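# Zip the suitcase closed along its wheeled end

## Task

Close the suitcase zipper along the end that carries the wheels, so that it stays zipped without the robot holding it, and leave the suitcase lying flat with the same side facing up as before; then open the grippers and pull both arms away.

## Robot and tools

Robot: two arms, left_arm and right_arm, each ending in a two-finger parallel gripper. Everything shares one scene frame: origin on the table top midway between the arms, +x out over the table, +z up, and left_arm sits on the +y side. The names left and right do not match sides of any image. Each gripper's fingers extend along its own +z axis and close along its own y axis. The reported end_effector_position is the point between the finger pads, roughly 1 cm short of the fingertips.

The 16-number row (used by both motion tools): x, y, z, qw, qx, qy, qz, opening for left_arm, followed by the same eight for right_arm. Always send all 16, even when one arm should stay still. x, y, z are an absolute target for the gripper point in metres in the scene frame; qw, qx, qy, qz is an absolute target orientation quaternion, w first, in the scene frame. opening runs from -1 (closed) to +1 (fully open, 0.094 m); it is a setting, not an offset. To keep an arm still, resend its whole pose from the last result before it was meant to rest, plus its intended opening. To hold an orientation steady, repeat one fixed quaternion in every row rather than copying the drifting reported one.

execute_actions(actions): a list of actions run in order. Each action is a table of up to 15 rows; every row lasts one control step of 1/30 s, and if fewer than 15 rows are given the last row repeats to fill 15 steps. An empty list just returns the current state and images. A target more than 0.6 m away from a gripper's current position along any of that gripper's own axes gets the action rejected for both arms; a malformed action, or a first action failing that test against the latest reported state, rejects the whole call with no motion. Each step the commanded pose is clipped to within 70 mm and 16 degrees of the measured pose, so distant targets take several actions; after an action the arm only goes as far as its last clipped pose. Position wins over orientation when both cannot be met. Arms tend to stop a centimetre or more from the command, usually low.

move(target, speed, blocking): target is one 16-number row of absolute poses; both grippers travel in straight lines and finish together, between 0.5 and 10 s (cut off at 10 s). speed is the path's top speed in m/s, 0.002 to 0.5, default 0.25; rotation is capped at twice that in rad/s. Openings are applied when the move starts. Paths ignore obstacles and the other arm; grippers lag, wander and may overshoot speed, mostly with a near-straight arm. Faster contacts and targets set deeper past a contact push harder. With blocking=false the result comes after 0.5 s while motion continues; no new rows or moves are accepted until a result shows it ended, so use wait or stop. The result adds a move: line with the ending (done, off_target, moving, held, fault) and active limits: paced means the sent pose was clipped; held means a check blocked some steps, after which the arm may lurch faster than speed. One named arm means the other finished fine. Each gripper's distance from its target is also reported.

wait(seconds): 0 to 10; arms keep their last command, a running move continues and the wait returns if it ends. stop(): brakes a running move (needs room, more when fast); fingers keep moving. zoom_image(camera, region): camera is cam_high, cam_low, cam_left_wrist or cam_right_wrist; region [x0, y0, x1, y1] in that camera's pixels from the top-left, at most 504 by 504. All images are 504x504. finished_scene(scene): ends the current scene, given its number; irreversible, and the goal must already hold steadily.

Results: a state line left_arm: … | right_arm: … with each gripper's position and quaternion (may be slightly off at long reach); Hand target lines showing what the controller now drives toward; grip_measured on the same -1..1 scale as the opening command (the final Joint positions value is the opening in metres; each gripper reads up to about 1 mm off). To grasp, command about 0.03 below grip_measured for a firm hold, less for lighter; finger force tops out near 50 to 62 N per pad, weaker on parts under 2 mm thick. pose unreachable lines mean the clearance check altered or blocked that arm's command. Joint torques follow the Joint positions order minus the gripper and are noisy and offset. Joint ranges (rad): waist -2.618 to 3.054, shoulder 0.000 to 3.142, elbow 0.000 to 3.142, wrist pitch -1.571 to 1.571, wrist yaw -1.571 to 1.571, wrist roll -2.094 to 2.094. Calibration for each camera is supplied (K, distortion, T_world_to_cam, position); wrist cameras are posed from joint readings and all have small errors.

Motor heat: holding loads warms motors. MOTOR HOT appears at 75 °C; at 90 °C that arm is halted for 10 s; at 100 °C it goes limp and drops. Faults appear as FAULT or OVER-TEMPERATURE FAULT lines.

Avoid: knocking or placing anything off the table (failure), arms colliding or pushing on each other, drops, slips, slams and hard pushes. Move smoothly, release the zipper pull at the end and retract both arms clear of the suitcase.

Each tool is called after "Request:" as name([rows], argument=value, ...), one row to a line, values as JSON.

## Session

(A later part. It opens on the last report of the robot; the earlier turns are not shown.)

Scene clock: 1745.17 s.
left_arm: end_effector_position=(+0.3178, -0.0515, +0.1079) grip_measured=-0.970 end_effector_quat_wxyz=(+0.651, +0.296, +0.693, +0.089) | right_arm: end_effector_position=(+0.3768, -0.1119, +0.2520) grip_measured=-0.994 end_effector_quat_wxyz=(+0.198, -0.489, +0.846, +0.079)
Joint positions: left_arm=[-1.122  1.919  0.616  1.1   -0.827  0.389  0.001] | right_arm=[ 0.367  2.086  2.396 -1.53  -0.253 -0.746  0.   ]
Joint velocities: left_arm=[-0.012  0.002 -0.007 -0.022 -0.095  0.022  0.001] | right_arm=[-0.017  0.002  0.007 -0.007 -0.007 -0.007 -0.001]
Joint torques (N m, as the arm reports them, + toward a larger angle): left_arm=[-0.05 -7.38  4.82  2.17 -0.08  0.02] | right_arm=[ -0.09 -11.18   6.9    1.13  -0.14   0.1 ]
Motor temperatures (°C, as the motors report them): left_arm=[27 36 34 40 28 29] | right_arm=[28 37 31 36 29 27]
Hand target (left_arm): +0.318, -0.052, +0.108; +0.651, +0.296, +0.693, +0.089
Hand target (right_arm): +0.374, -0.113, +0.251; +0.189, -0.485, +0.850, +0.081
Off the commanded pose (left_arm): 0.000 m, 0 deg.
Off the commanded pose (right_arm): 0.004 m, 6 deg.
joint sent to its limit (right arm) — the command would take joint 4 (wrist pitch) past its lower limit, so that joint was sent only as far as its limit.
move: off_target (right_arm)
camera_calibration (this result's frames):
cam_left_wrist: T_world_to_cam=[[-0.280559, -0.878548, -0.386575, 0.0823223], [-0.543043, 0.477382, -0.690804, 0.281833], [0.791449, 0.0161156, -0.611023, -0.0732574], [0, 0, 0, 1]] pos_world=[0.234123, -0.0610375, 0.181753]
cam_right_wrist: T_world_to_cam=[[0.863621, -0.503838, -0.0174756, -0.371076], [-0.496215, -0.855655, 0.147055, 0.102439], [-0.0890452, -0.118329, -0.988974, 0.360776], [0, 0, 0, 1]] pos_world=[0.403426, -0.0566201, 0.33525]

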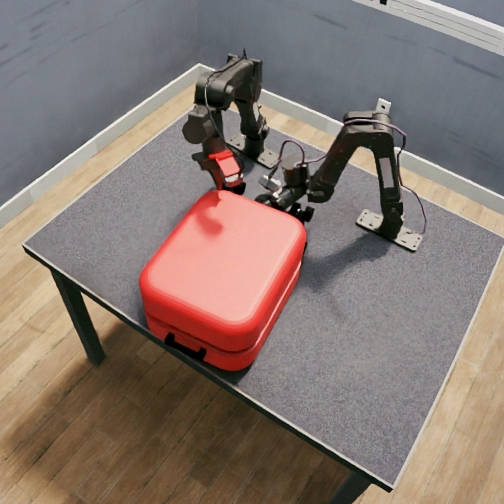

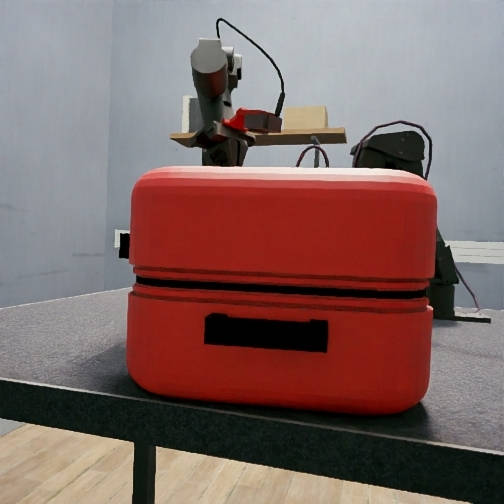

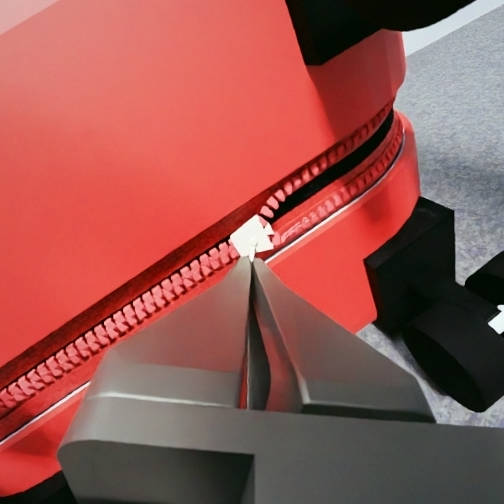

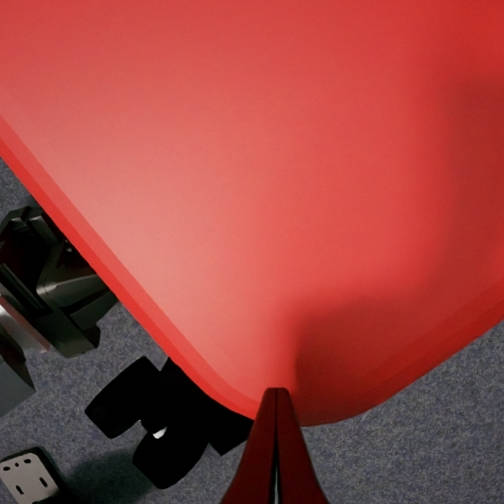

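Request:
execute_actions([
  [[0.3178,-0.0516,0.1079,0.651,0.296,0.693,0.089,-1,0.375,-0.113,0.25,0.2,-0.489,0.845,0.08,-1],[0.3178,-0.0516,0.1079,0.651,0.296,0.693,0.089,-1,0.375,-0.113,0.248,0.2,-0.489,0.845,0.08,-1],[0.3178,-0.0516,0.1079,0.651,0.296,0.693,0.089,-1,0.375,-0.113,0.246,0.2,-0.489,0.845,0.08,-1],[0.3178,-0.0516,0.1079,0.651,0.296,0.693,0.089,-1,0.375,-0.113,0.244,0.2,-0.489,0.845,0.08,-1],[0.3178,-0.0516,0.1079,0.651,0.296,0.693,0.089,-1,0.375,-0.113,0.242,0.2,-0.489,0.845,0.08,-1],[0.3178,-0.0516,0.1079,0.651,0.296,0.693,0.089,-1,0.375,-0.113,0.24,0.2,-0.489,0.845,0.08,-1],[0.3178,-0.0516,0.1079,0.651,0.296,0.693,0.089,-1,0.375,-0.113,0.238,0.2,-0.489,0.845,0.08,-1],[0.3178,-0.0516,0.1079,0.651,0.296,0.693,0.089,-1,0.375,-0.113,0.236,0.2,-0.489,0.845,0.08,-1],[0.3178,-0.0516,0.1079,0.651,0.296,0.693,0.089,-1,0.375,-0.113,0.234,0.2,-0.489,0.845,0.08,-1]],
  [[0.3178,-0.0516,0.1079,0.651,0.296,0.693,0.089,-1,0.375,-0.113,0.2325,0.2,-0.489,0.845,0.08,-1],[0.3178,-0.0516,0.1079,0.651,0.296,0.693,0.089,-1,0.375,-0.113,0.231,0.2,-0.489,0.845,0.08,-1],[0.3178,-0.0516,0.1079,0.651,0.296,0.693,0.089,-1,0.375,-0.113,0.2295,0.2,-0.489,0.845,0.08,-1],[0.3178,-0.0516,0.1079,0.651,0.296,0.693,0.089,-1,0.375,-0.113,0.228,0.2,-0.489,0.845,0.08,-1],[0.3178,-0.0516,0.1079,0.651,0.296,0.693,0.089,-1,0.375,-0.113,0.2265,0.2,-0.489,0.845,0.08,-1],[0.3178,-0.0516,0.1079,0.651,0.296,0.693,0.089,-1,0.375,-0.113,0.225,0.2,-0.489,0.845,0.08,-1],[0.3178,-0.0516,0.1079,0.651,0.296,0.693,0.089,-1,0.375,-0.113,0.2235,0.2,-0.489,0.845,0.08,-1],[0.3178,-0.0516,0.1079,0.651,0.296,0.693,0.089,-1,0.375,-0.113,0.222,0.2,-0.489,0.845,0.08,-1]],
])

Scene clock: 1759.63 s.
left_arm: end_effector_position=(+0.3178, -0.0515, +0.1079) grip_measured=-0.970 end_effector_quat_wxyz=(+0.651, +0.296, +0.693, +0.089) | right_arm: end_effector_position=(+0.3731, -0.1135, +0.2356) grip_measured=-0.994 end_effector_quat_wxyz=(+0.210, -0.488, +0.844, +0.075)
Joint positions: left_arm=[-1.122  1.919  0.616  1.1   -0.827  0.389  0.001] | right_arm=[ 0.366  1.974  2.142 -1.361 -0.252 -0.744  0.   ]
Joint velocities: left_arm=[ 0.002 -0.007  0.002 -0.007 -0.037  0.007  0.   ] | right_arm=[ 0.002 -0.007 -0.017 -0.037 -0.154 -0.051 -0.001]
Joint torques (N m, as the arm reports them, + toward a larger angle): left_arm=[-0.06 -7.48  4.87  2.18 -0.07  0.02] | right_arm=[ -0.23 -10.42   3.48   1.66  -0.18  -0.03]
Motor temperatures (°C, as the motors report them): left_arm=[27 36 34 40 28 29] | right_arm=[28 38 31 35 29 27]
Hand target (left_arm): +0.318, -0.052, +0.108; +0.651, +0.296, +0.693, +0.089
Hand target (right_arm): +0.375, -0.113, +0.222; +0.200, -0.489, +0.845, +0.080
Off the commanded pose (left_arm): 0.000 m, 0 deg.
Off the commanded pose (right_arm): 0.014 m, 1 deg.
camera_calibration (this result's frames):
cam_left_wrist: T_world_to_cam=[[-0.280559, -0.878548, -0.386575, 0.0823223], [-0.543043, 0.477382, -0.690804, 0.281833], [0.791449, 0.0161156, -0.611023, -0.0732574], [0, 0, 0, 1]] pos_world=[0.234123, -0.0610375, 0.181753]
cam_right_wrist: T_world_to_cam=[[0.862242, -0.506495, 0.00107249, -0.3732], [-0.502401, -0.855, 0.128713, 0.108358], [-0.0642755, -0.111521, -0.991681, 0.336254], [0, 0, 0, 1]] pos_world=[0.39784, -0.0588784, 0.31991]

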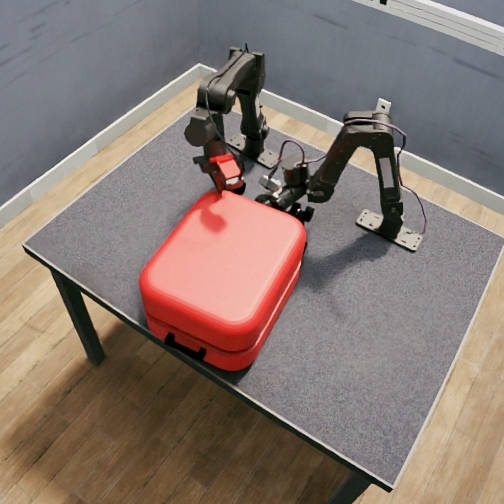

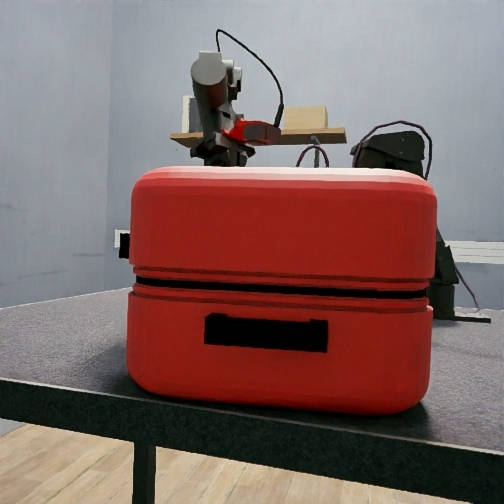

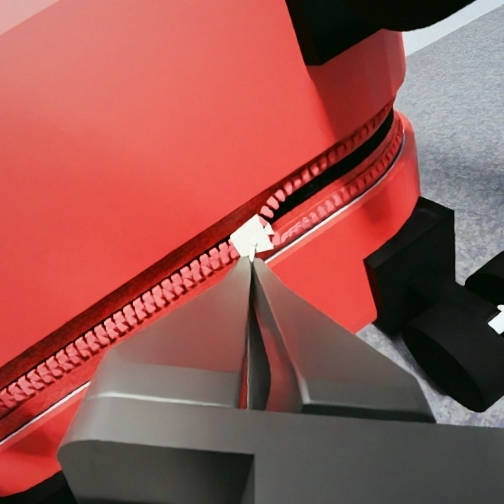

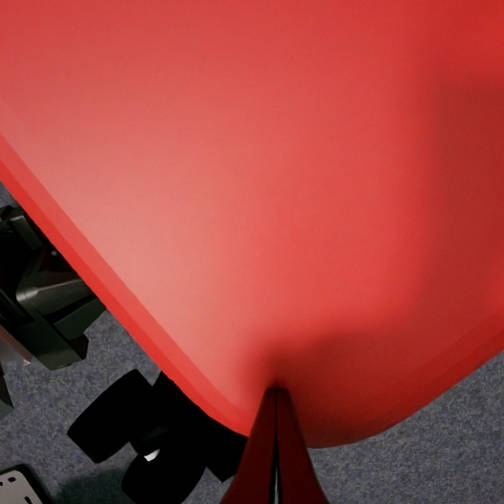

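Request:
execute_actions([
  [[0.3178,-0.0516,0.1079,0.651,0.296,0.693,0.089,-1,0.375,-0.113,0.2205,0.2,-0.489,0.845,0.08,-1],[0.3178,-0.0516,0.1079,0.651,0.296,0.693,0.089,-1,0.375,-0.113,0.219,0.2,-0.489,0.845,0.08,-1],[0.3178,-0.0516,0.1079,0.651,0.296,0.693,0.089,-1,0.375,-0.113,0.2175,0.2,-0.489,0.845,0.08,-1],[0.3178,-0.0516,0.1079,0.651,0.296,0.693,0.089,-1,0.375,-0.113,0.216,0.2,-0.489,0.845,0.08,-1],[0.3178,-0.0516,0.1079,0.651,0.296,0.693,0.089,-1,0.375,-0.113,0.2145,0.2,-0.489,0.845,0.08,-1],[0.3178,-0.0516,0.1079,0.651,0.296,0.693,0.089,-1,0.375,-0.113,0.213,0.2,-0.489,0.845,0.08,-1],[0.3178,-0.0516,0.1079,0.651,0.296,0.693,0.089,-1,0.375,-0.113,0.2115,0.2,-0.489,0.845,0.08,-1],[0.3178,-0.0516,0.1079,0.651,0.296,0.693,0.089,-1,0.375,-0.113,0.21,0.2,-0.489,0.845,0.08,-1]],
])

Request:
zoom_image(camera="cam_left_wrist", region=[180, 90, 420, 290])

Scene clock: 1767.60 s.
left_arm: end_effector_position=(+0.3178, -0.0515, +0.1079) grip_measured=-0.970 end_effector_quat_wxyz=(+0.651, +0.296, +0.693, +0.089) | right_arm: end_effector_position=(+0.3729, -0.1135, +0.2352) grip_measured=-0.994 end_effector_quat_wxyz=(+0.225, -0.489, +0.840, +0.071)
Joint positions: left_arm=[-1.122  1.919  0.616  1.1   -0.827  0.389  0.001] | right_arm=[ 0.366  1.933  2.069 -1.299 -0.252 -0.744  0.   ]
Joint velocities: left_arm=[-0.002 -0.012 -0.012  0.081 -0.066  0.051 -0.   ] | right_arm=[ 0.002 -0.012 -0.007 -0.037 -0.037 -0.022 -0.   ]
Joint torques (N m, as the arm reports them, + toward a larger angle): left_arm=[-0.02 -7.27  4.8   2.15 -0.06  0.02] | right_arm=[-0.22 -8.55  2.75  1.73 -0.17 -0.02]
Motor temperatures (°C, as the motors report them): left_arm=[27 36 34 40 28 29] | right_arm=[28 38 31 35 29 27]
Hand target (left_arm): +0.318, -0.052, +0.108; +0.651, +0.296, +0.693, +0.089
Hand target (right_arm): +0.374, -0.113, +0.210; +0.200, -0.489, +0.845, +0.080
Off the commanded pose (left_arm): 0.000 m, 0 deg.
Off the commanded pose (right_arm): 0.025 m, 3 deg.
camera_calibration (this result's frames):
cam_left_wrist: T_world_to_cam=[[-0.280559, -0.878548, -0.386575, 0.0823223], [-0.543043, 0.477382, -0.690804, 0.281833], [0.791449, 0.0161156, -0.611023, -0.0732574], [0, 0, 0, 1]] pos_world=[0.234123, -0.0610375, 0.181753]
cam_right_wrist: T_world_to_cam=[[0.861893, -0.506587, 0.0225857, -0.377984], [-0.505883, -0.855916, 0.107192, 0.114511], [-0.0349704, -0.103813, -0.993982, 0.326324], [0, 0, 0, 1]] pos_world=[0.395122, -0.0595933, 0.320622]

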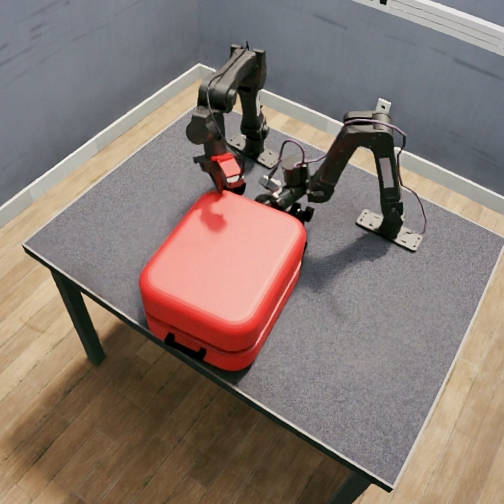

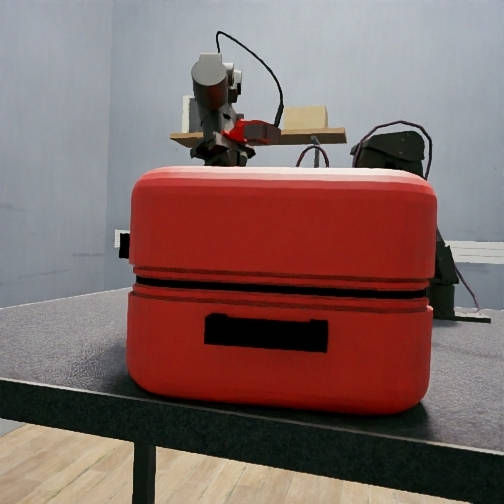

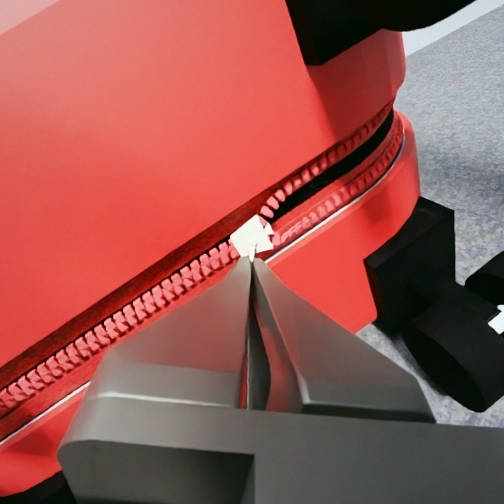

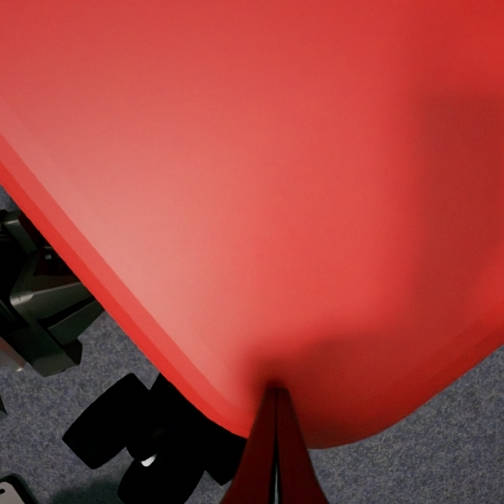

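Region (180, 90, 420, 290) of cam_left_wrist's 504x504 image, scaled by 2.100, with more detail than that image has.

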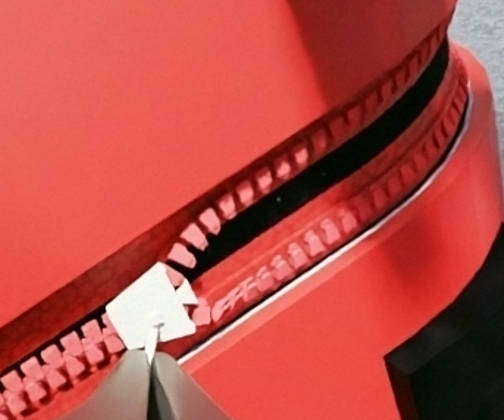

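Request:
execute_actions([
  [[0.3167,-0.0542,0.108,0.6514,0.3007,0.6909,0.0835,-1,0.375,-0.1125,0.209,0.2,-0.489,0.845,0.08,-1],[0.3156,-0.0569,0.1082,0.6518,0.3053,0.6889,0.0781,-1,0.375,-0.112,0.208,0.2,-0.489,0.845,0.08,-1],[0.3146,-0.0595,0.1083,0.6523,0.31,0.6868,0.0726,-1,0.375,-0.1115,0.207,0.2,-0.489,0.845,0.08,-1],[0.3135,-0.0622,0.1084,0.6527,0.3146,0.6848,0.0671,-1,0.375,-0.111,0.206,0.2,-0.489,0.845,0.08,-1],[0.3124,-0.0648,0.1085,0.6531,0.3193,0.6827,0.0617,-1,0.375,-0.1105,0.205,0.2,-0.489,0.845,0.08,-1],[0.3113,-0.0674,0.1086,0.6535,0.324,0.6806,0.0562,-1,0.375,-0.11,0.204,0.2,-0.489,0.845,0.08,-1],[0.3102,-0.0701,0.1087,0.6539,0.3286,0.6786,0.0507,-1,0.375,-0.1095,0.203,0.2,-0.489,0.845,0.08,-1],[0.3092,-0.0727,0.1088,0.6544,0.3333,0.6765,0.0452,-1,0.375,-0.109,0.202,0.2,-0.489,0.845,0.08,-1],[0.3081,-0.0754,0.1089,0.6548,0.3379,0.6745,0.0398,-1,0.375,-0.1085,0.201,0.2,-0.489,0.845,0.08,-1],[0.307,-0.078,0.109,0.6552,0.3426,0.6724,0.0343,-1,0.375,-0.108,0.2,0.2,-0.489,0.845,0.08,-1]],
  [[0.3063,-0.0798,0.109,0.6553,0.3448,0.6713,0.0322,-1,0.375,-0.1076,0.1995,0.2,-0.489,0.845,0.08,-1],[0.3055,-0.0815,0.109,0.6554,0.347,0.6701,0.03,-1,0.375,-0.1072,0.199,0.2,-0.489,0.845,0.08,-1],[0.3048,-0.0833,0.109,0.6555,0.3492,0.669,0.0279,-1,0.375,-0.1069,0.1985,0.2,-0.489,0.845,0.08,-1],[0.304,-0.085,0.109,0.6556,0.3514,0.6678,0.0258,-1,0.375,-0.1065,0.198,0.2,-0.489,0.845,0.08,-1],[0.3033,-0.0868,0.109,0.6556,0.3535,0.6667,0.0236,-1,0.375,-0.1061,0.1975,0.2,-0.489,0.845,0.08,-1],[0.3025,-0.0885,0.109,0.6557,0.3557,0.6655,0.0215,-1,0.375,-0.1058,0.197,0.2,-0.489,0.845,0.08,-1],[0.3018,-0.0903,0.109,0.6558,0.3579,0.6644,0.0193,-1,0.375,-0.1054,0.1965,0.2,-0.489,0.845,0.08,-1],[0.301,-0.092,0.109,0.6559,0.3601,0.6632,0.0172,-1,0.375,-0.105,0.196,0.2,-0.489,0.845,0.08,-1]],
])

Scene clock: 1779.13 s.
left_arm: end_effector_position=(+0.3176, -0.0531, +0.1078) grip_measured=-0.970 end_effector_quat_wxyz=(+0.650, +0.305, +0.690, +0.091) | right_arm: end_effector_position=(+0.3728, -0.1136, +0.2348) grip_measured=-0.994 end_effector_quat_wxyz=(+0.239, -0.486, +0.838, +0.068)
Joint positions: left_arm=[-1.121  1.919  0.616  1.101 -0.816  0.407  0.001] | right_arm=[ 0.366  1.894  2.001 -1.239 -0.252 -0.737  0.   ]
Joint velocities: left_arm=[-0.002  0.002 -0.002 -0.007 -0.051  0.051 -0.   ] | right_arm=[-0.002 -0.007 -0.007 -0.022  0.066 -0.022 -0.   ]
Joint torques (N m, as the arm reports them, + toward a larger angle): left_arm=[-2.69 -7.88  5.19  2.32  1.39  0.06] | right_arm=[ 1.77 -6.24  1.99  1.88 -0.09  0.1 ]
Motor temperatures (°C, as the motors report them): left_arm=[27 36 34 40 28 29] | right_arm=[28 37 30 35 29 27]
Hand target (left_arm): +0.298, -0.089, +0.111; +0.656, +0.358, +0.664, +0.020
Hand target (right_arm): +0.373, -0.106, +0.197; +0.199, -0.489, +0.845, +0.079
Off the commanded pose (left_arm): 0.042 m, 11 deg.
Off the commanded pose (right_arm): 0.040 m, 5 deg.
camera_calibration (this result's frames):
cam_left_wrist: T_world_to_cam=[[-0.290292, -0.868754, -0.401244, 0.0859837], [-0.534745, 0.494993, -0.684857, 0.280038], [0.793586, 0.0157547, -0.608255, -0.0741591], [0, 0, 0, 1]] pos_world=[0.233561, -0.0627497, 0.181179]
cam_right_wrist: T_world_to_cam=[[0.857595, -0.512707, 0.0407798, -0.381261], [-0.514255, -0.853467, 0.0844694, 0.123215], [-0.00850375, -0.0934118, -0.995591, 0.317577], [0, 0, 0, 1]] pos_world=[0.393032, -0.0606502, 0.321317]

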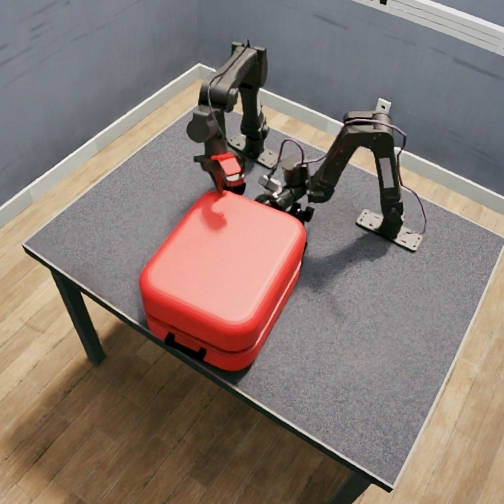

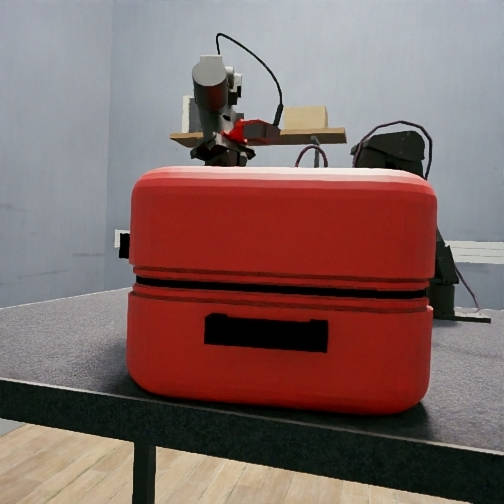

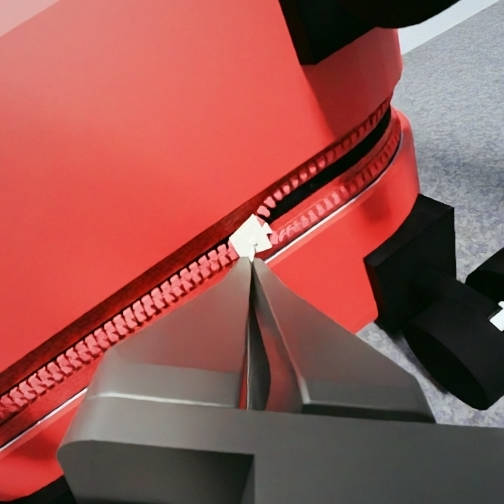

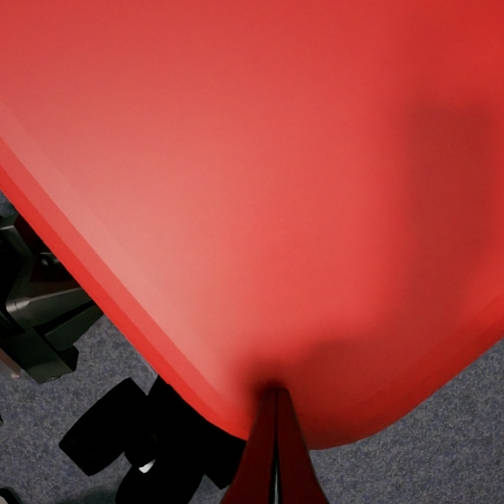

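Request:
zoom_image(camera="cam_left_wrist", region=[220, 180, 320, 270])

Region (220, 180, 320, 270) of cam_left_wrist's 504x504 image, scaled by 5.040, with more detail than that image has; it fills the top 454 rows of this view, and the rest is white.

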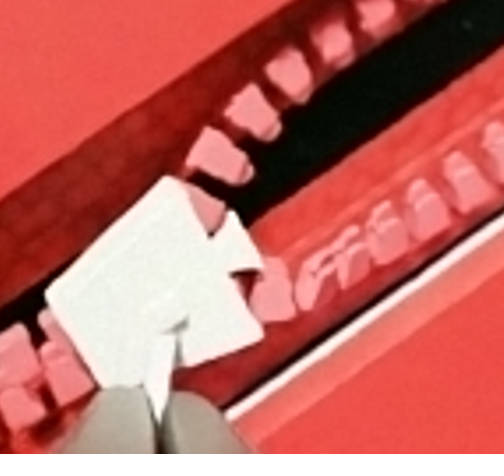

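Request:
execute_actions([
  [[0.3026,-0.0881,0.1091,0.6554,0.3536,0.6664,0.0235,-1,0.375,-0.1058,0.196,0.2,-0.489,0.845,0.08,-1],[0.3042,-0.0842,0.1092,0.655,0.3471,0.6695,0.0298,-1,0.375,-0.1066,0.196,0.2,-0.489,0.845,0.08,-1],[0.3058,-0.0803,0.1093,0.6545,0.3405,0.6727,0.036,-1,0.375,-0.1074,0.196,0.2,-0.489,0.845,0.08,-1],[0.3074,-0.0764,0.1094,0.654,0.334,0.6758,0.0423,-1,0.375,-0.1082,0.196,0.2,-0.489,0.845,0.08,-1],[0.309,-0.0725,0.1095,0.6536,0.3275,0.679,0.0486,-1,0.375,-0.109,0.196,0.2,-0.489,0.845,0.08,-1],[0.3106,-0.0686,0.1096,0.6531,0.321,0.6821,0.0549,-1,0.375,-0.1098,0.196,0.2,-0.489,0.845,0.08,-1],[0.3122,-0.0647,0.1097,0.6526,0.3145,0.6853,0.0612,-1,0.375,-0.1106,0.196,0.2,-0.489,0.845,0.08,-1],[0.3138,-0.0608,0.1098,0.6521,0.3079,0.6884,0.0674,-1,0.375,-0.1114,0.196,0.2,-0.489,0.845,0.08,-1],[0.3154,-0.0569,0.1099,0.6517,0.3014,0.6916,0.0737,-1,0.375,-0.1122,0.196,0.2,-0.489,0.845,0.08,-1],[0.317,-0.053,0.11,0.6512,0.2949,0.6947,0.08,-1,0.375,-0.113,0.196,0.2,-0.489,0.845,0.08,-1]],
  [[0.3171,-0.0507,0.1102,0.6508,0.2918,0.6959,0.0828,-1,0.375,-0.113,0.196,0.2,-0.489,0.845,0.08,-1],[0.3172,-0.0484,0.1104,0.6504,0.2888,0.6971,0.0857,-1,0.375,-0.113,0.196,0.2,-0.489,0.845,0.08,-1],[0.3173,-0.0461,0.1106,0.65,0.2857,0.6984,0.0885,-1,0.375,-0.113,0.196,0.2,-0.489,0.845,0.08,-1],[0.3174,-0.0438,0.1108,0.6496,0.2827,0.6996,0.0913,-1,0.375,-0.113,0.196,0.2,-0.489,0.845,0.08,-1],[0.3175,-0.0415,0.111,0.6492,0.2796,0.7008,0.0942,-1,0.375,-0.113,0.196,0.2,-0.489,0.845,0.08,-1],[0.3176,-0.0392,0.1112,0.6487,0.2765,0.702,0.097,-1,0.375,-0.113,0.196,0.2,-0.489,0.845,0.08,-1],[0.3177,-0.0369,0.1114,0.6483,0.2735,0.7032,0.0998,-1,0.375,-0.113,0.196,0.2,-0.489,0.845,0.08,-1],[0.3178,-0.0346,0.1116,0.6479,0.2704,0.7045,0.1026,-1,0.375,-0.113,0.196,0.2,-0.489,0.845,0.08,-1],[0.3179,-0.0323,0.1118,0.6475,0.2674,0.7057,0.1055,-1,0.375,-0.113,0.196,0.2,-0.489,0.845,0.08,-1],[0.318,-0.03,0.112,0.6471,0.2643,0.7069,0.1083,-1,0.375,-0.113,0.196,0.2,-0.489,0.845,0.08,-1]],
])

Request:
zoom_image(camera="cam_left_wrist", region=[200, 160, 340, 290])

Scene clock: 1805.10 s.
left_arm: end_effector_position=(+0.3180, -0.0501, +0.1079) grip_measured=-0.970 end_effector_quat_wxyz=(+0.649, +0.292, +0.697, +0.087) | right_arm: end_effector_position=(+0.3727, -0.1135, +0.2349) grip_measured=-0.994 end_effector_quat_wxyz=(+0.241, -0.487, +0.837, +0.069)
Joint positions: left_arm=[-1.121  1.91   0.616  1.08  -0.83   0.372  0.001] | right_arm=[ 0.364  1.889  1.992 -1.232 -0.257 -0.74   0.   ]
Joint velocities: left_arm=[-0.017 -0.002 -0.007 -0.066 -0.007  0.022  0.   ] | right_arm=[-0.002 -0.002 -0.027  0.037  0.022 -0.007  0.   ]
Joint torques (N m, as the arm reports them, + toward a larger angle): left_arm=[ 0.18 -9.6   2.16  2.06 -0.71 -0.16] | right_arm=[ 0.03 -6.39  2.    1.79 -0.11 -0.07]
Motor temperatures (°C, as the motors report them): left_arm=[27 36 34 40 30 29] | right_arm=[28 35 30 35 29 27]
Hand target (left_arm): +0.318, -0.031, +0.111; +0.648, +0.265, +0.706, +0.108
Hand target (right_arm): +0.373, -0.113, +0.197; +0.200, -0.489, +0.845, +0.080
Off the commanded pose (left_arm): 0.021 m, 4 deg.
Off the commanded pose (right_arm): 0.039 m, 5 deg.
camera_calibration (this result's frames):
cam_left_wrist: T_world_to_cam=[[-0.278933, -0.882271, -0.379201, 0.0820453], [-0.551808, 0.470428, -0.688626, 0.283433], [0.785942, 0.0171657, -0.618062, -0.0708772], [0, 0, 0, 1]] pos_world=[0.234991, -0.0597317, 0.182484]
cam_right_wrist: T_world_to_cam=[[0.859334, -0.509703, 0.0418077, -0.381697], [-0.511396, -0.855725, 0.0787958, 0.1232], [-0.00438659, -0.0890922, -0.996014, 0.316754], [0, 0, 0, 1]] pos_world=[0.392399, -0.0609061, 0.321741]

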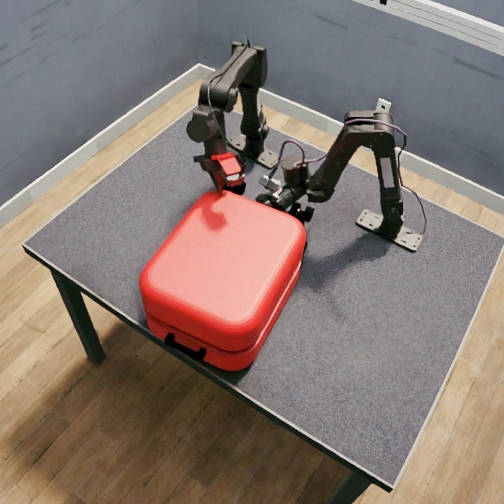

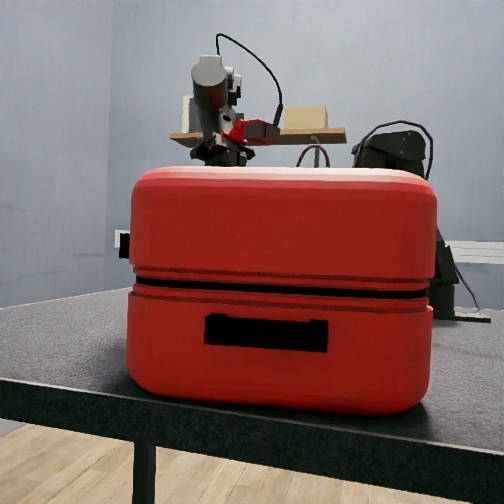

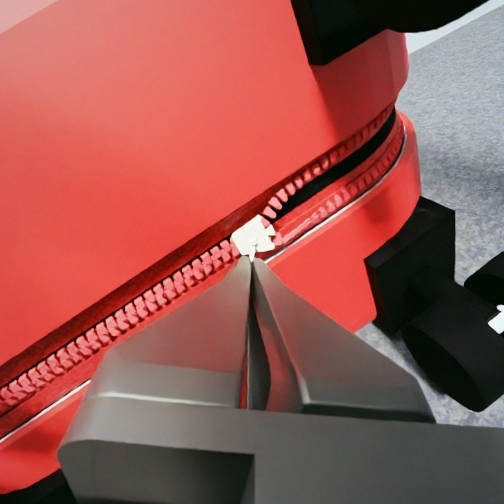

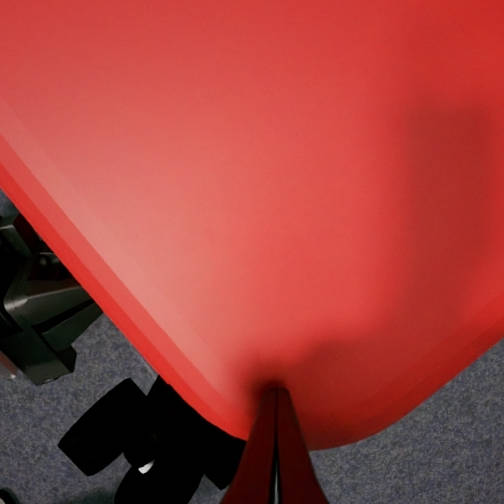

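Region (200, 160, 340, 290) of cam_left_wrist's 504x504 image, scaled by 3.600, with more detail than that image has; it fills the top 468 rows of this view, and the rest is white.

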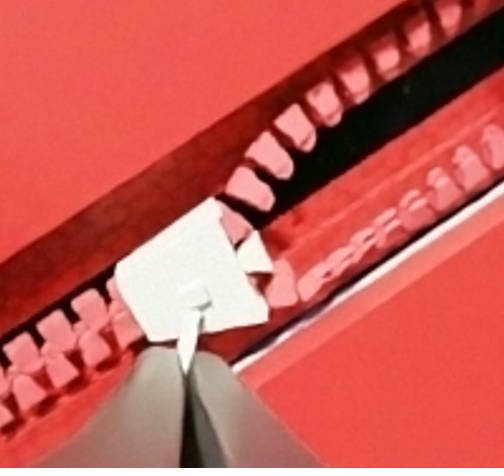

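Request:
execute_actions([
  [[0.318,-0.0282,0.112,0.6466,0.2618,0.7078,0.1106,-1,0.375,-0.1135,0.196,0.2,-0.489,0.845,0.08,-1],[0.318,-0.0264,0.112,0.6462,0.2593,0.7087,0.1128,-1,0.375,-0.114,0.196,0.2,-0.489,0.845,0.08,-1],[0.318,-0.0246,0.112,0.6458,0.2569,0.7096,0.1151,-1,0.375,-0.1145,0.196,0.2,-0.489,0.845,0.08,-1],[0.318,-0.0228,0.112,0.6454,0.2544,0.7105,0.1173,-1,0.375,-0.115,0.196,0.2,-0.489,0.845,0.08,-1],[0.318,-0.021,0.112,0.645,0.2519,0.7114,0.1196,-1,0.375,-0.1155,0.196,0.2,-0.489,0.845,0.08,-1],[0.318,-0.0192,0.112,0.6446,0.2494,0.7123,0.1218,-1,0.375,-0.116,0.196,0.2,-0.489,0.845,0.08,-1],[0.318,-0.0174,0.112,0.6442,0.2469,0.7131,0.1241,-1,0.375,-0.1165,0.196,0.2,-0.489,0.845,0.08,-1],[0.318,-0.0156,0.112,0.6438,0.2445,0.714,0.1263,-1,0.375,-0.117,0.196,0.2,-0.489,0.845,0.08,-1],[0.318,-0.0138,0.112,0.6433,0.242,0.7148,0.1286,-1,0.375,-0.1175,0.196,0.2,-0.489,0.845,0.08,-1],[0.318,-0.012,0.112,0.6429,0.2395,0.7157,0.1308,-1,0.375,-0.118,0.196,0.2,-0.489,0.845,0.08,-1]],
])

Request:
zoom_image(camera="cam_left_wrist", region=[200, 160, 340, 290])

Scene clock: 1817.87 s.
left_arm: end_effector_position=(+0.3165, -0.0419, +0.1076) grip_measured=-0.970 end_effector_quat_wxyz=(+0.647, +0.282, +0.703, +0.091) | right_arm: end_effector_position=(+0.3702, -0.1075, +0.2350) grip_measured=-0.994 end_effector_quat_wxyz=(+0.245, -0.493, +0.830, +0.089)
Joint positions: left_arm=[-1.121  1.893  0.596  1.073 -0.85   0.352  0.001] | right_arm=[ 0.362  1.889  1.986 -1.228 -0.302 -0.75   0.   ]
Joint velocities: left_arm=[ 0.007  0.002 -0.007 -0.022  0.022 -0.11  -0.001] | right_arm=[ 0.007 -0.012 -0.002  0.007 -0.022  0.022  0.001]
Joint torques (N m, as the arm reports them, + toward a larger angle): left_arm=[ 0.37 -9.43  1.93  2.   -1.08 -0.19] | right_arm=[-0.94 -6.7   2.27  1.69  0.25 -0.09]
Motor temperatures (°C, as the motors report them): left_arm=[27 37 33 40 29 29] | right_arm=[28 35 29 35 29 27]
Hand target (left_arm): +0.318, -0.014, +0.111; +0.644, +0.241, +0.714, +0.130
Hand target (right_arm): +0.373, -0.118, +0.197; +0.199, -0.490, +0.845, +0.080
Off the commanded pose (left_arm): 0.030 m, 7 deg.
Off the commanded pose (right_arm): 0.041 m, 6 deg.
camera_calibration (this result's frames):
cam_left_wrist: T_world_to_cam=[[-0.260609, -0.891545, -0.370446, 0.0817115], [-0.566311, 0.451926, -0.689242, 0.282426], [0.781905, 0.0301649, -0.622668, -0.0677655], [0, 0, 0, 1]] pos_world=[0.234222, -0.0527422, 0.182735]
cam_right_wrist: T_world_to_cam=[[0.87209, -0.48908, 0.0161396, -0.372941], [-0.489199, -0.870545, 0.0532453, 0.12325], [-0.0119909, -0.0543301, -0.998451, 0.324534], [0, 0, 0, 1]] pos_world=[0.389424, -0.0574715, 0.323488]

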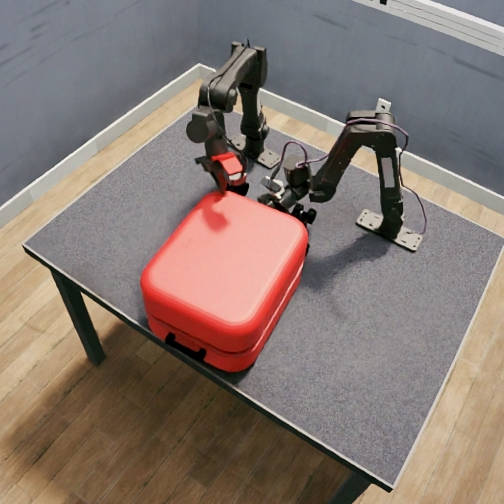

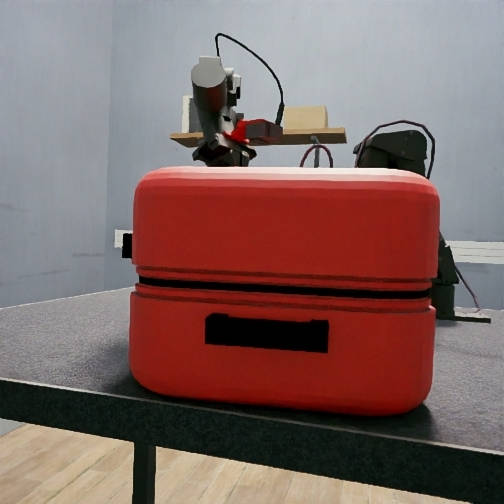

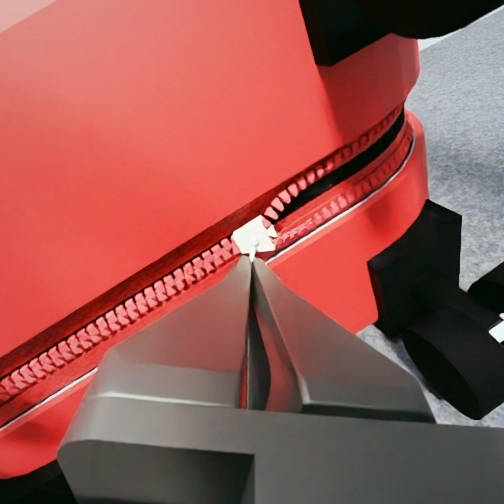

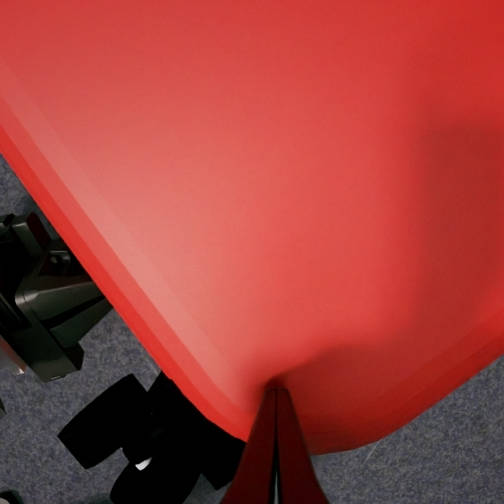

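Region (200, 160, 340, 290) of cam_left_wrist's 504x504 image, scaled by 3.600, with more detail than that image has; it fills the top 468 rows of this view, and the rest is white.

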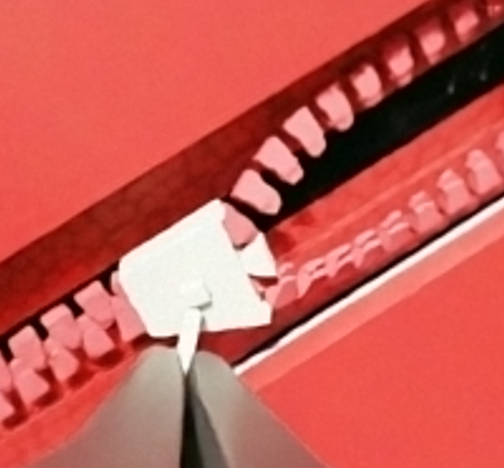

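Request:
execute_actions([
  [[0.318,-0.0146,0.1143,0.6472,0.2418,0.7112,0.128,-1,0.3748,-0.1171,0.196,0.2,-0.489,0.845,0.08,-1],[0.3181,-0.0172,0.1167,0.6514,0.2441,0.7067,0.1253,-1,0.3745,-0.1162,0.196,0.2,-0.489,0.845,0.08,-1],[0.3181,-0.0198,0.119,0.6557,0.2464,0.7021,0.1225,-1,0.3743,-0.1153,0.196,0.2,-0.489,0.845,0.08,-1],[0.3181,-0.0223,0.1213,0.66,0.2487,0.6976,0.1197,-1,0.374,-0.1143,0.196,0.2,-0.489,0.845,0.08,-1],[0.3181,-0.0249,0.1237,0.6642,0.251,0.6931,0.1169,-1,0.3738,-0.1134,0.196,0.2,-0.489,0.845,0.08,-1],[0.3182,-0.0275,0.126,0.6685,0.2534,0.6886,0.1142,-1,0.3735,-0.1125,0.196,0.2,-0.489,0.845,0.08,-1],[0.3182,-0.0301,0.1283,0.6728,0.2557,0.684,0.1114,-1,0.3733,-0.1116,0.196,0.2,-0.489,0.845,0.08,-1],[0.3182,-0.0327,0.1307,0.677,0.258,0.6795,0.1086,-1,0.373,-0.1107,0.196,0.2,-0.489,0.845,0.08,-1],[0.3182,-0.0353,0.133,0.6813,0.2603,0.675,0.1058,-1,0.3728,-0.1098,0.196,0.2,-0.489,0.845,0.08,-1],[0.3183,-0.0378,0.1353,0.6856,0.2626,0.6705,0.1031,-1,0.3725,-0.1088,0.196,0.2,-0.489,0.845,0.08,-1],[0.3183,-0.0404,0.1377,0.6898,0.2649,0.6659,0.1003,-1,0.3723,-0.1079,0.196,0.2,-0.489,0.845,0.08,-1],[0.3183,-0.043,0.14,0.6941,0.2672,0.6614,0.0975,-1,0.372,-0.107,0.196,0.2,-0.489,0.845,0.08,-1]],
])

Request:
zoom_image(camera="cam_left_wrist", region=[200, 160, 340, 290])

Scene clock: 1855.33 s.
left_arm: end_effector_position=(+0.3164, -0.0427, +0.1094) grip_measured=-0.970 end_effector_quat_wxyz=(+0.651, +0.311, +0.683, +0.117) | right_arm: end_effector_position=(+0.3701, -0.1068, +0.2351) grip_measured=-0.994 end_effector_quat_wxyz=(+0.244, -0.491, +0.832, +0.084)
Joint positions: left_arm=[-1.121  1.909  0.588  1.129 -0.846  0.461  0.001] | right_arm=[ 0.369  1.888  1.985 -1.227 -0.288 -0.743  0.   ]
Joint velocities: left_arm=[-0.012  0.061 -0.017  0.183 -0.007  0.183 -0.   ] | right_arm=[ 0.007  0.007  0.002 -0.037 -0.007  0.037  0.001]
Joint torques (N m, as the arm reports them, + toward a larger angle): left_arm=[ 0.18 -8.61  4.35  3.31 -0.28  0.02] | right_arm=[ 1.19 -6.82  1.83  1.78  0.15  0.09]
Motor temperatures (°C, as the motors report them): left_arm=[27 38 33 39 29 29] | right_arm=[28 35 29 34 29 27]
Hand target (left_arm): +0.318, -0.042, +0.139; +0.690, +0.267, +0.665, +0.098
Hand target (right_arm): +0.370, -0.108, +0.197; +0.200, -0.490, +0.845, +0.079
Off the commanded pose (left_arm): 0.031 m, 8 deg.
Off the commanded pose (right_arm): 0.039 m, 5 deg.
camera_calibration (this result's frames):
cam_left_wrist: T_world_to_cam=[[-0.260685, -0.856021, -0.446399, 0.0914388], [-0.529577, 0.513404, -0.675252, 0.27345], [0.807213, 0.0603745, -0.587165, -0.0771206], [0, 0, 0, 1]] pos_world=[0.230902, -0.0574605, 0.180183]
cam_right_wrist: T_world_to_cam=[[0.869287, -0.493775, 0.0229415, -0.373551], [-0.494216, -0.867294, 0.0595981, 0.124493], [-0.00953105, -0.0631459, -0.997959, 0.32263], [0, 0, 0, 1]] pos_world=[0.389324, -0.0561052, 0.323122]

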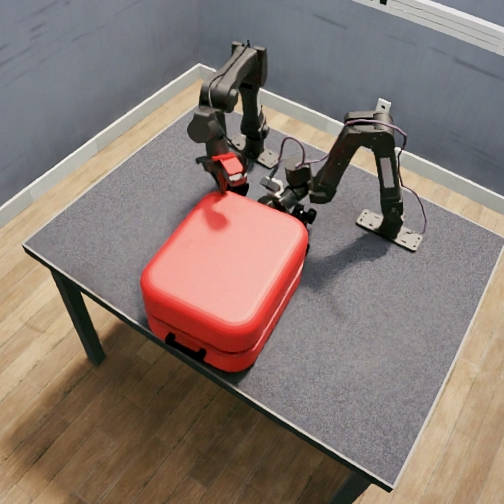

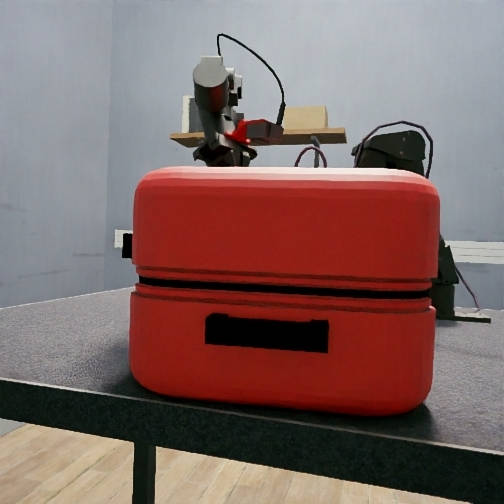

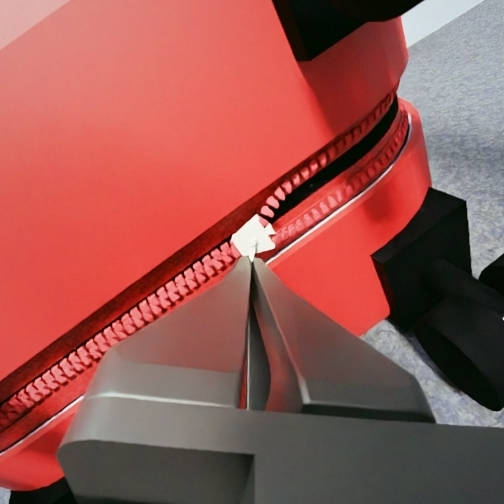

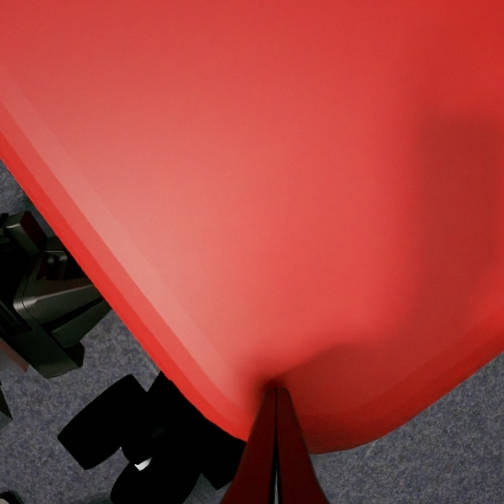

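Region (200, 160, 340, 290) of cam_left_wrist's 504x504 image, scaled by 3.600, with more detail than that image has; it fills the top 468 rows of this view, and the rest is white.

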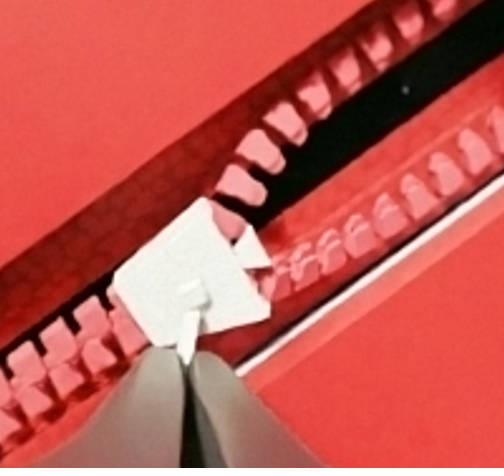

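Request:
execute_actions([
  [[0.3176,-0.0453,0.14,0.6944,0.2702,0.66,0.0943,-1,0.372,-0.1065,0.196,0.2,-0.489,0.845,0.08,-1],[0.3168,-0.0475,0.14,0.6948,0.2733,0.6587,0.091,-1,0.372,-0.106,0.196,0.2,-0.489,0.845,0.08,-1],[0.3161,-0.0498,0.14,0.6951,0.2763,0.6573,0.0878,-1,0.372,-0.1055,0.196,0.2,-0.489,0.845,0.08,-1],[0.3154,-0.0521,0.14,0.6955,0.2793,0.656,0.0845,-1,0.372,-0.105,0.196,0.2,-0.489,0.845,0.08,-1],[0.3146,-0.0543,0.14,0.6958,0.2824,0.6546,0.0813,-1,0.372,-0.1045,0.196,0.2,-0.489,0.845,0.08,-1],[0.3139,-0.0566,0.14,0.6961,0.2854,0.6533,0.0781,-1,0.372,-0.104,0.196,0.2,-0.489,0.845,0.08,-1],[0.3132,-0.0589,0.14,0.6965,0.2884,0.6519,0.0748,-1,0.372,-0.1035,0.196,0.2,-0.489,0.845,0.08,-1],[0.3124,-0.0611,0.14,0.6968,0.2915,0.6506,0.0716,-1,0.372,-0.103,0.196,0.2,-0.489,0.845,0.08,-1],[0.3117,-0.0634,0.14,0.6972,0.2945,0.6492,0.0683,-1,0.372,-0.1026,0.196,0.2,-0.489,0.845,0.08,-1],[0.311,-0.0657,0.14,0.6975,0.2975,0.6479,0.0651,-1,0.372,-0.1022,0.196,0.2,-0.489,0.845,0.08,-1],[0.3102,-0.0679,0.14,0.6978,0.3006,0.6465,0.0619,-1,0.372,-0.1018,0.196,0.2,-0.489,0.845,0.08,-1],[0.3095,-0.0702,0.14,0.6982,0.3036,0.6452,0.0586,-1,0.372,-0.1014,0.196,0.2,-0.489,0.845,0.08,-1],[0.3088,-0.0725,0.14,0.6985,0.3066,0.6438,0.0554,-1,0.372,-0.101,0.196,0.2,-0.489,0.845,0.08,-1],[0.308,-0.0747,0.14,0.6989,0.3097,0.6425,0.0521,-1,0.372,-0.1005,0.196,0.2,-0.489,0.845,0.08,-1],[0.3073,-0.077,0.14,0.6992,0.3127,0.6411,0.0489,-1,0.372,-0.1,0.196,0.2,-0.489,0.845,0.08,-1]],
  [[0.3073,-0.077,0.14,0.6992,0.3127,0.6411,0.0489,-1,0.372,-0.1,0.196,0.2,-0.489,0.845,0.08,-1]],
])

Request:
zoom_image(camera="cam_left_wrist", region=[200, 160, 340, 290])

Scene clock: 1870.23 s.
left_arm: end_effector_position=(+0.3160, -0.0438, +0.1094) grip_measured=-0.970 end_effector_quat_wxyz=(+0.651, +0.323, +0.675, +0.125) | right_arm: end_effector_position=(+0.3700, -0.1063, +0.2346) grip_measured=-0.994 end_effector_quat_wxyz=(+0.241, -0.486, +0.837, +0.075)
Joint positions: left_arm=[-1.121  1.914  0.586  1.145 -0.839  0.499  0.001] | right_arm=[ 0.38   1.886  1.985 -1.225 -0.261 -0.722  0.   ]
Joint velocities: left_arm=[-0.007 -0.017  0.002 -0.037 -0.051 -0.037 -0.   ] | right_arm=[ 0.007 -0.007  0.002 -0.007 -0.022 -0.095  0.001]
Joint torques (N m, as the arm reports them, + toward a larger angle): left_arm=[-2.29 -8.14  6.41  3.37  0.75  0.07] | right_arm=[ 1.79 -6.2   2.33  1.83  0.03  0.11]
Motor temperatures (°C, as the motors report them): left_arm=[27 38 33 45 28 29] | right_arm=[28 35 29 35 29 27]
Hand target (left_arm): +0.305, -0.073, +0.142; +0.697, +0.314, +0.643, +0.051
Hand target (right_arm): +0.370, -0.101, +0.197; +0.200, -0.489, +0.845, +0.079
Off the commanded pose (left_arm): 0.046 m, 11 deg.
Off the commanded pose (right_arm): 0.039 m, 5 deg.
camera_calibration (this result's frames):
cam_left_wrist: T_world_to_cam=[[-0.265189, -0.840144, -0.473109, 0.0954646], [-0.515441, 0.538206, -0.666825, 0.269508], [0.814859, 0.0670258, -0.575771, -0.0800645], [0, 0, 0, 1]] pos_world=[0.229473, -0.0594802, 0.178781]
cam_right_wrist: T_world_to_cam=[[0.860291, -0.508768, 0.0324795, -0.373709], [-0.509718, -0.857231, 0.0730938, 0.128577], [-0.00934532, -0.0794374, -0.996796, 0.320156], [0, 0, 0, 1]] pos_world=[0.390029, -0.0544789, 0.32187]

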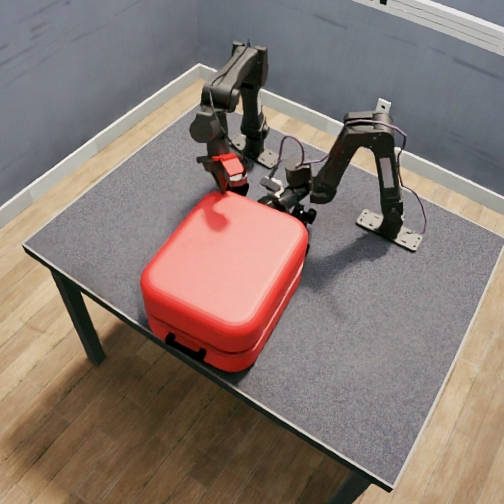

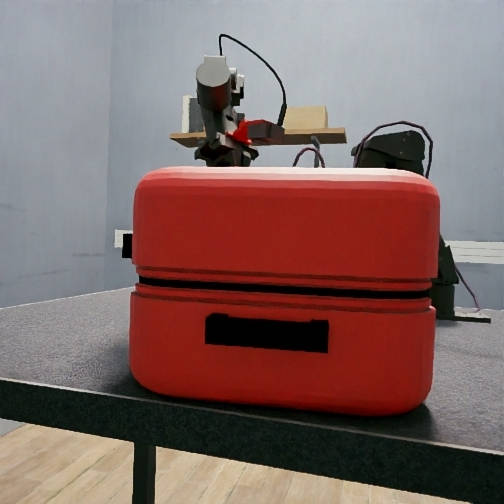

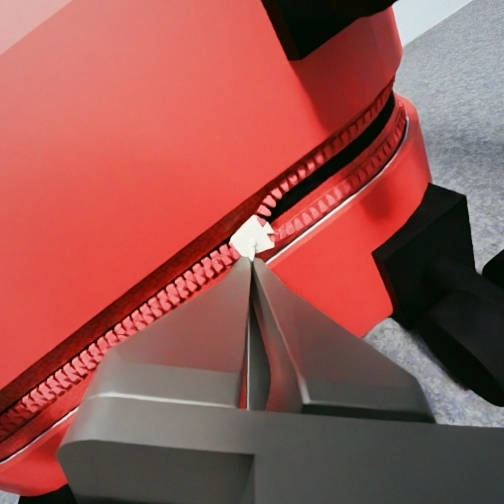

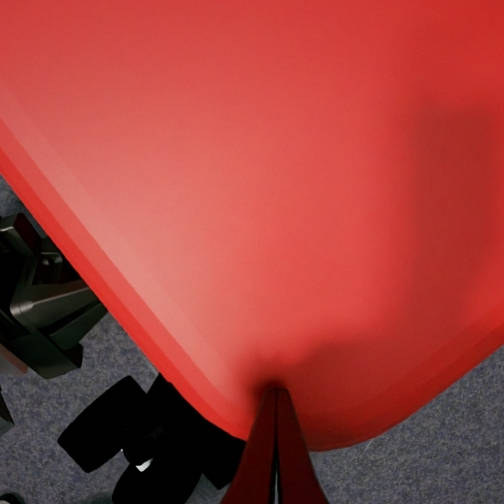

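Region (200, 160, 340, 290) of cam_left_wrist's 504x504 image, scaled by 3.600, with more detail than that image has; it fills the top 468 rows of this view, and the rest is white.

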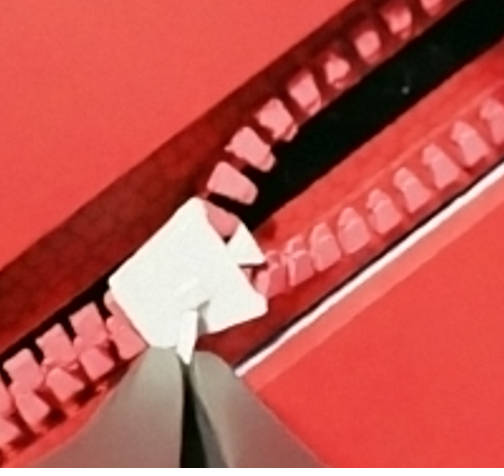

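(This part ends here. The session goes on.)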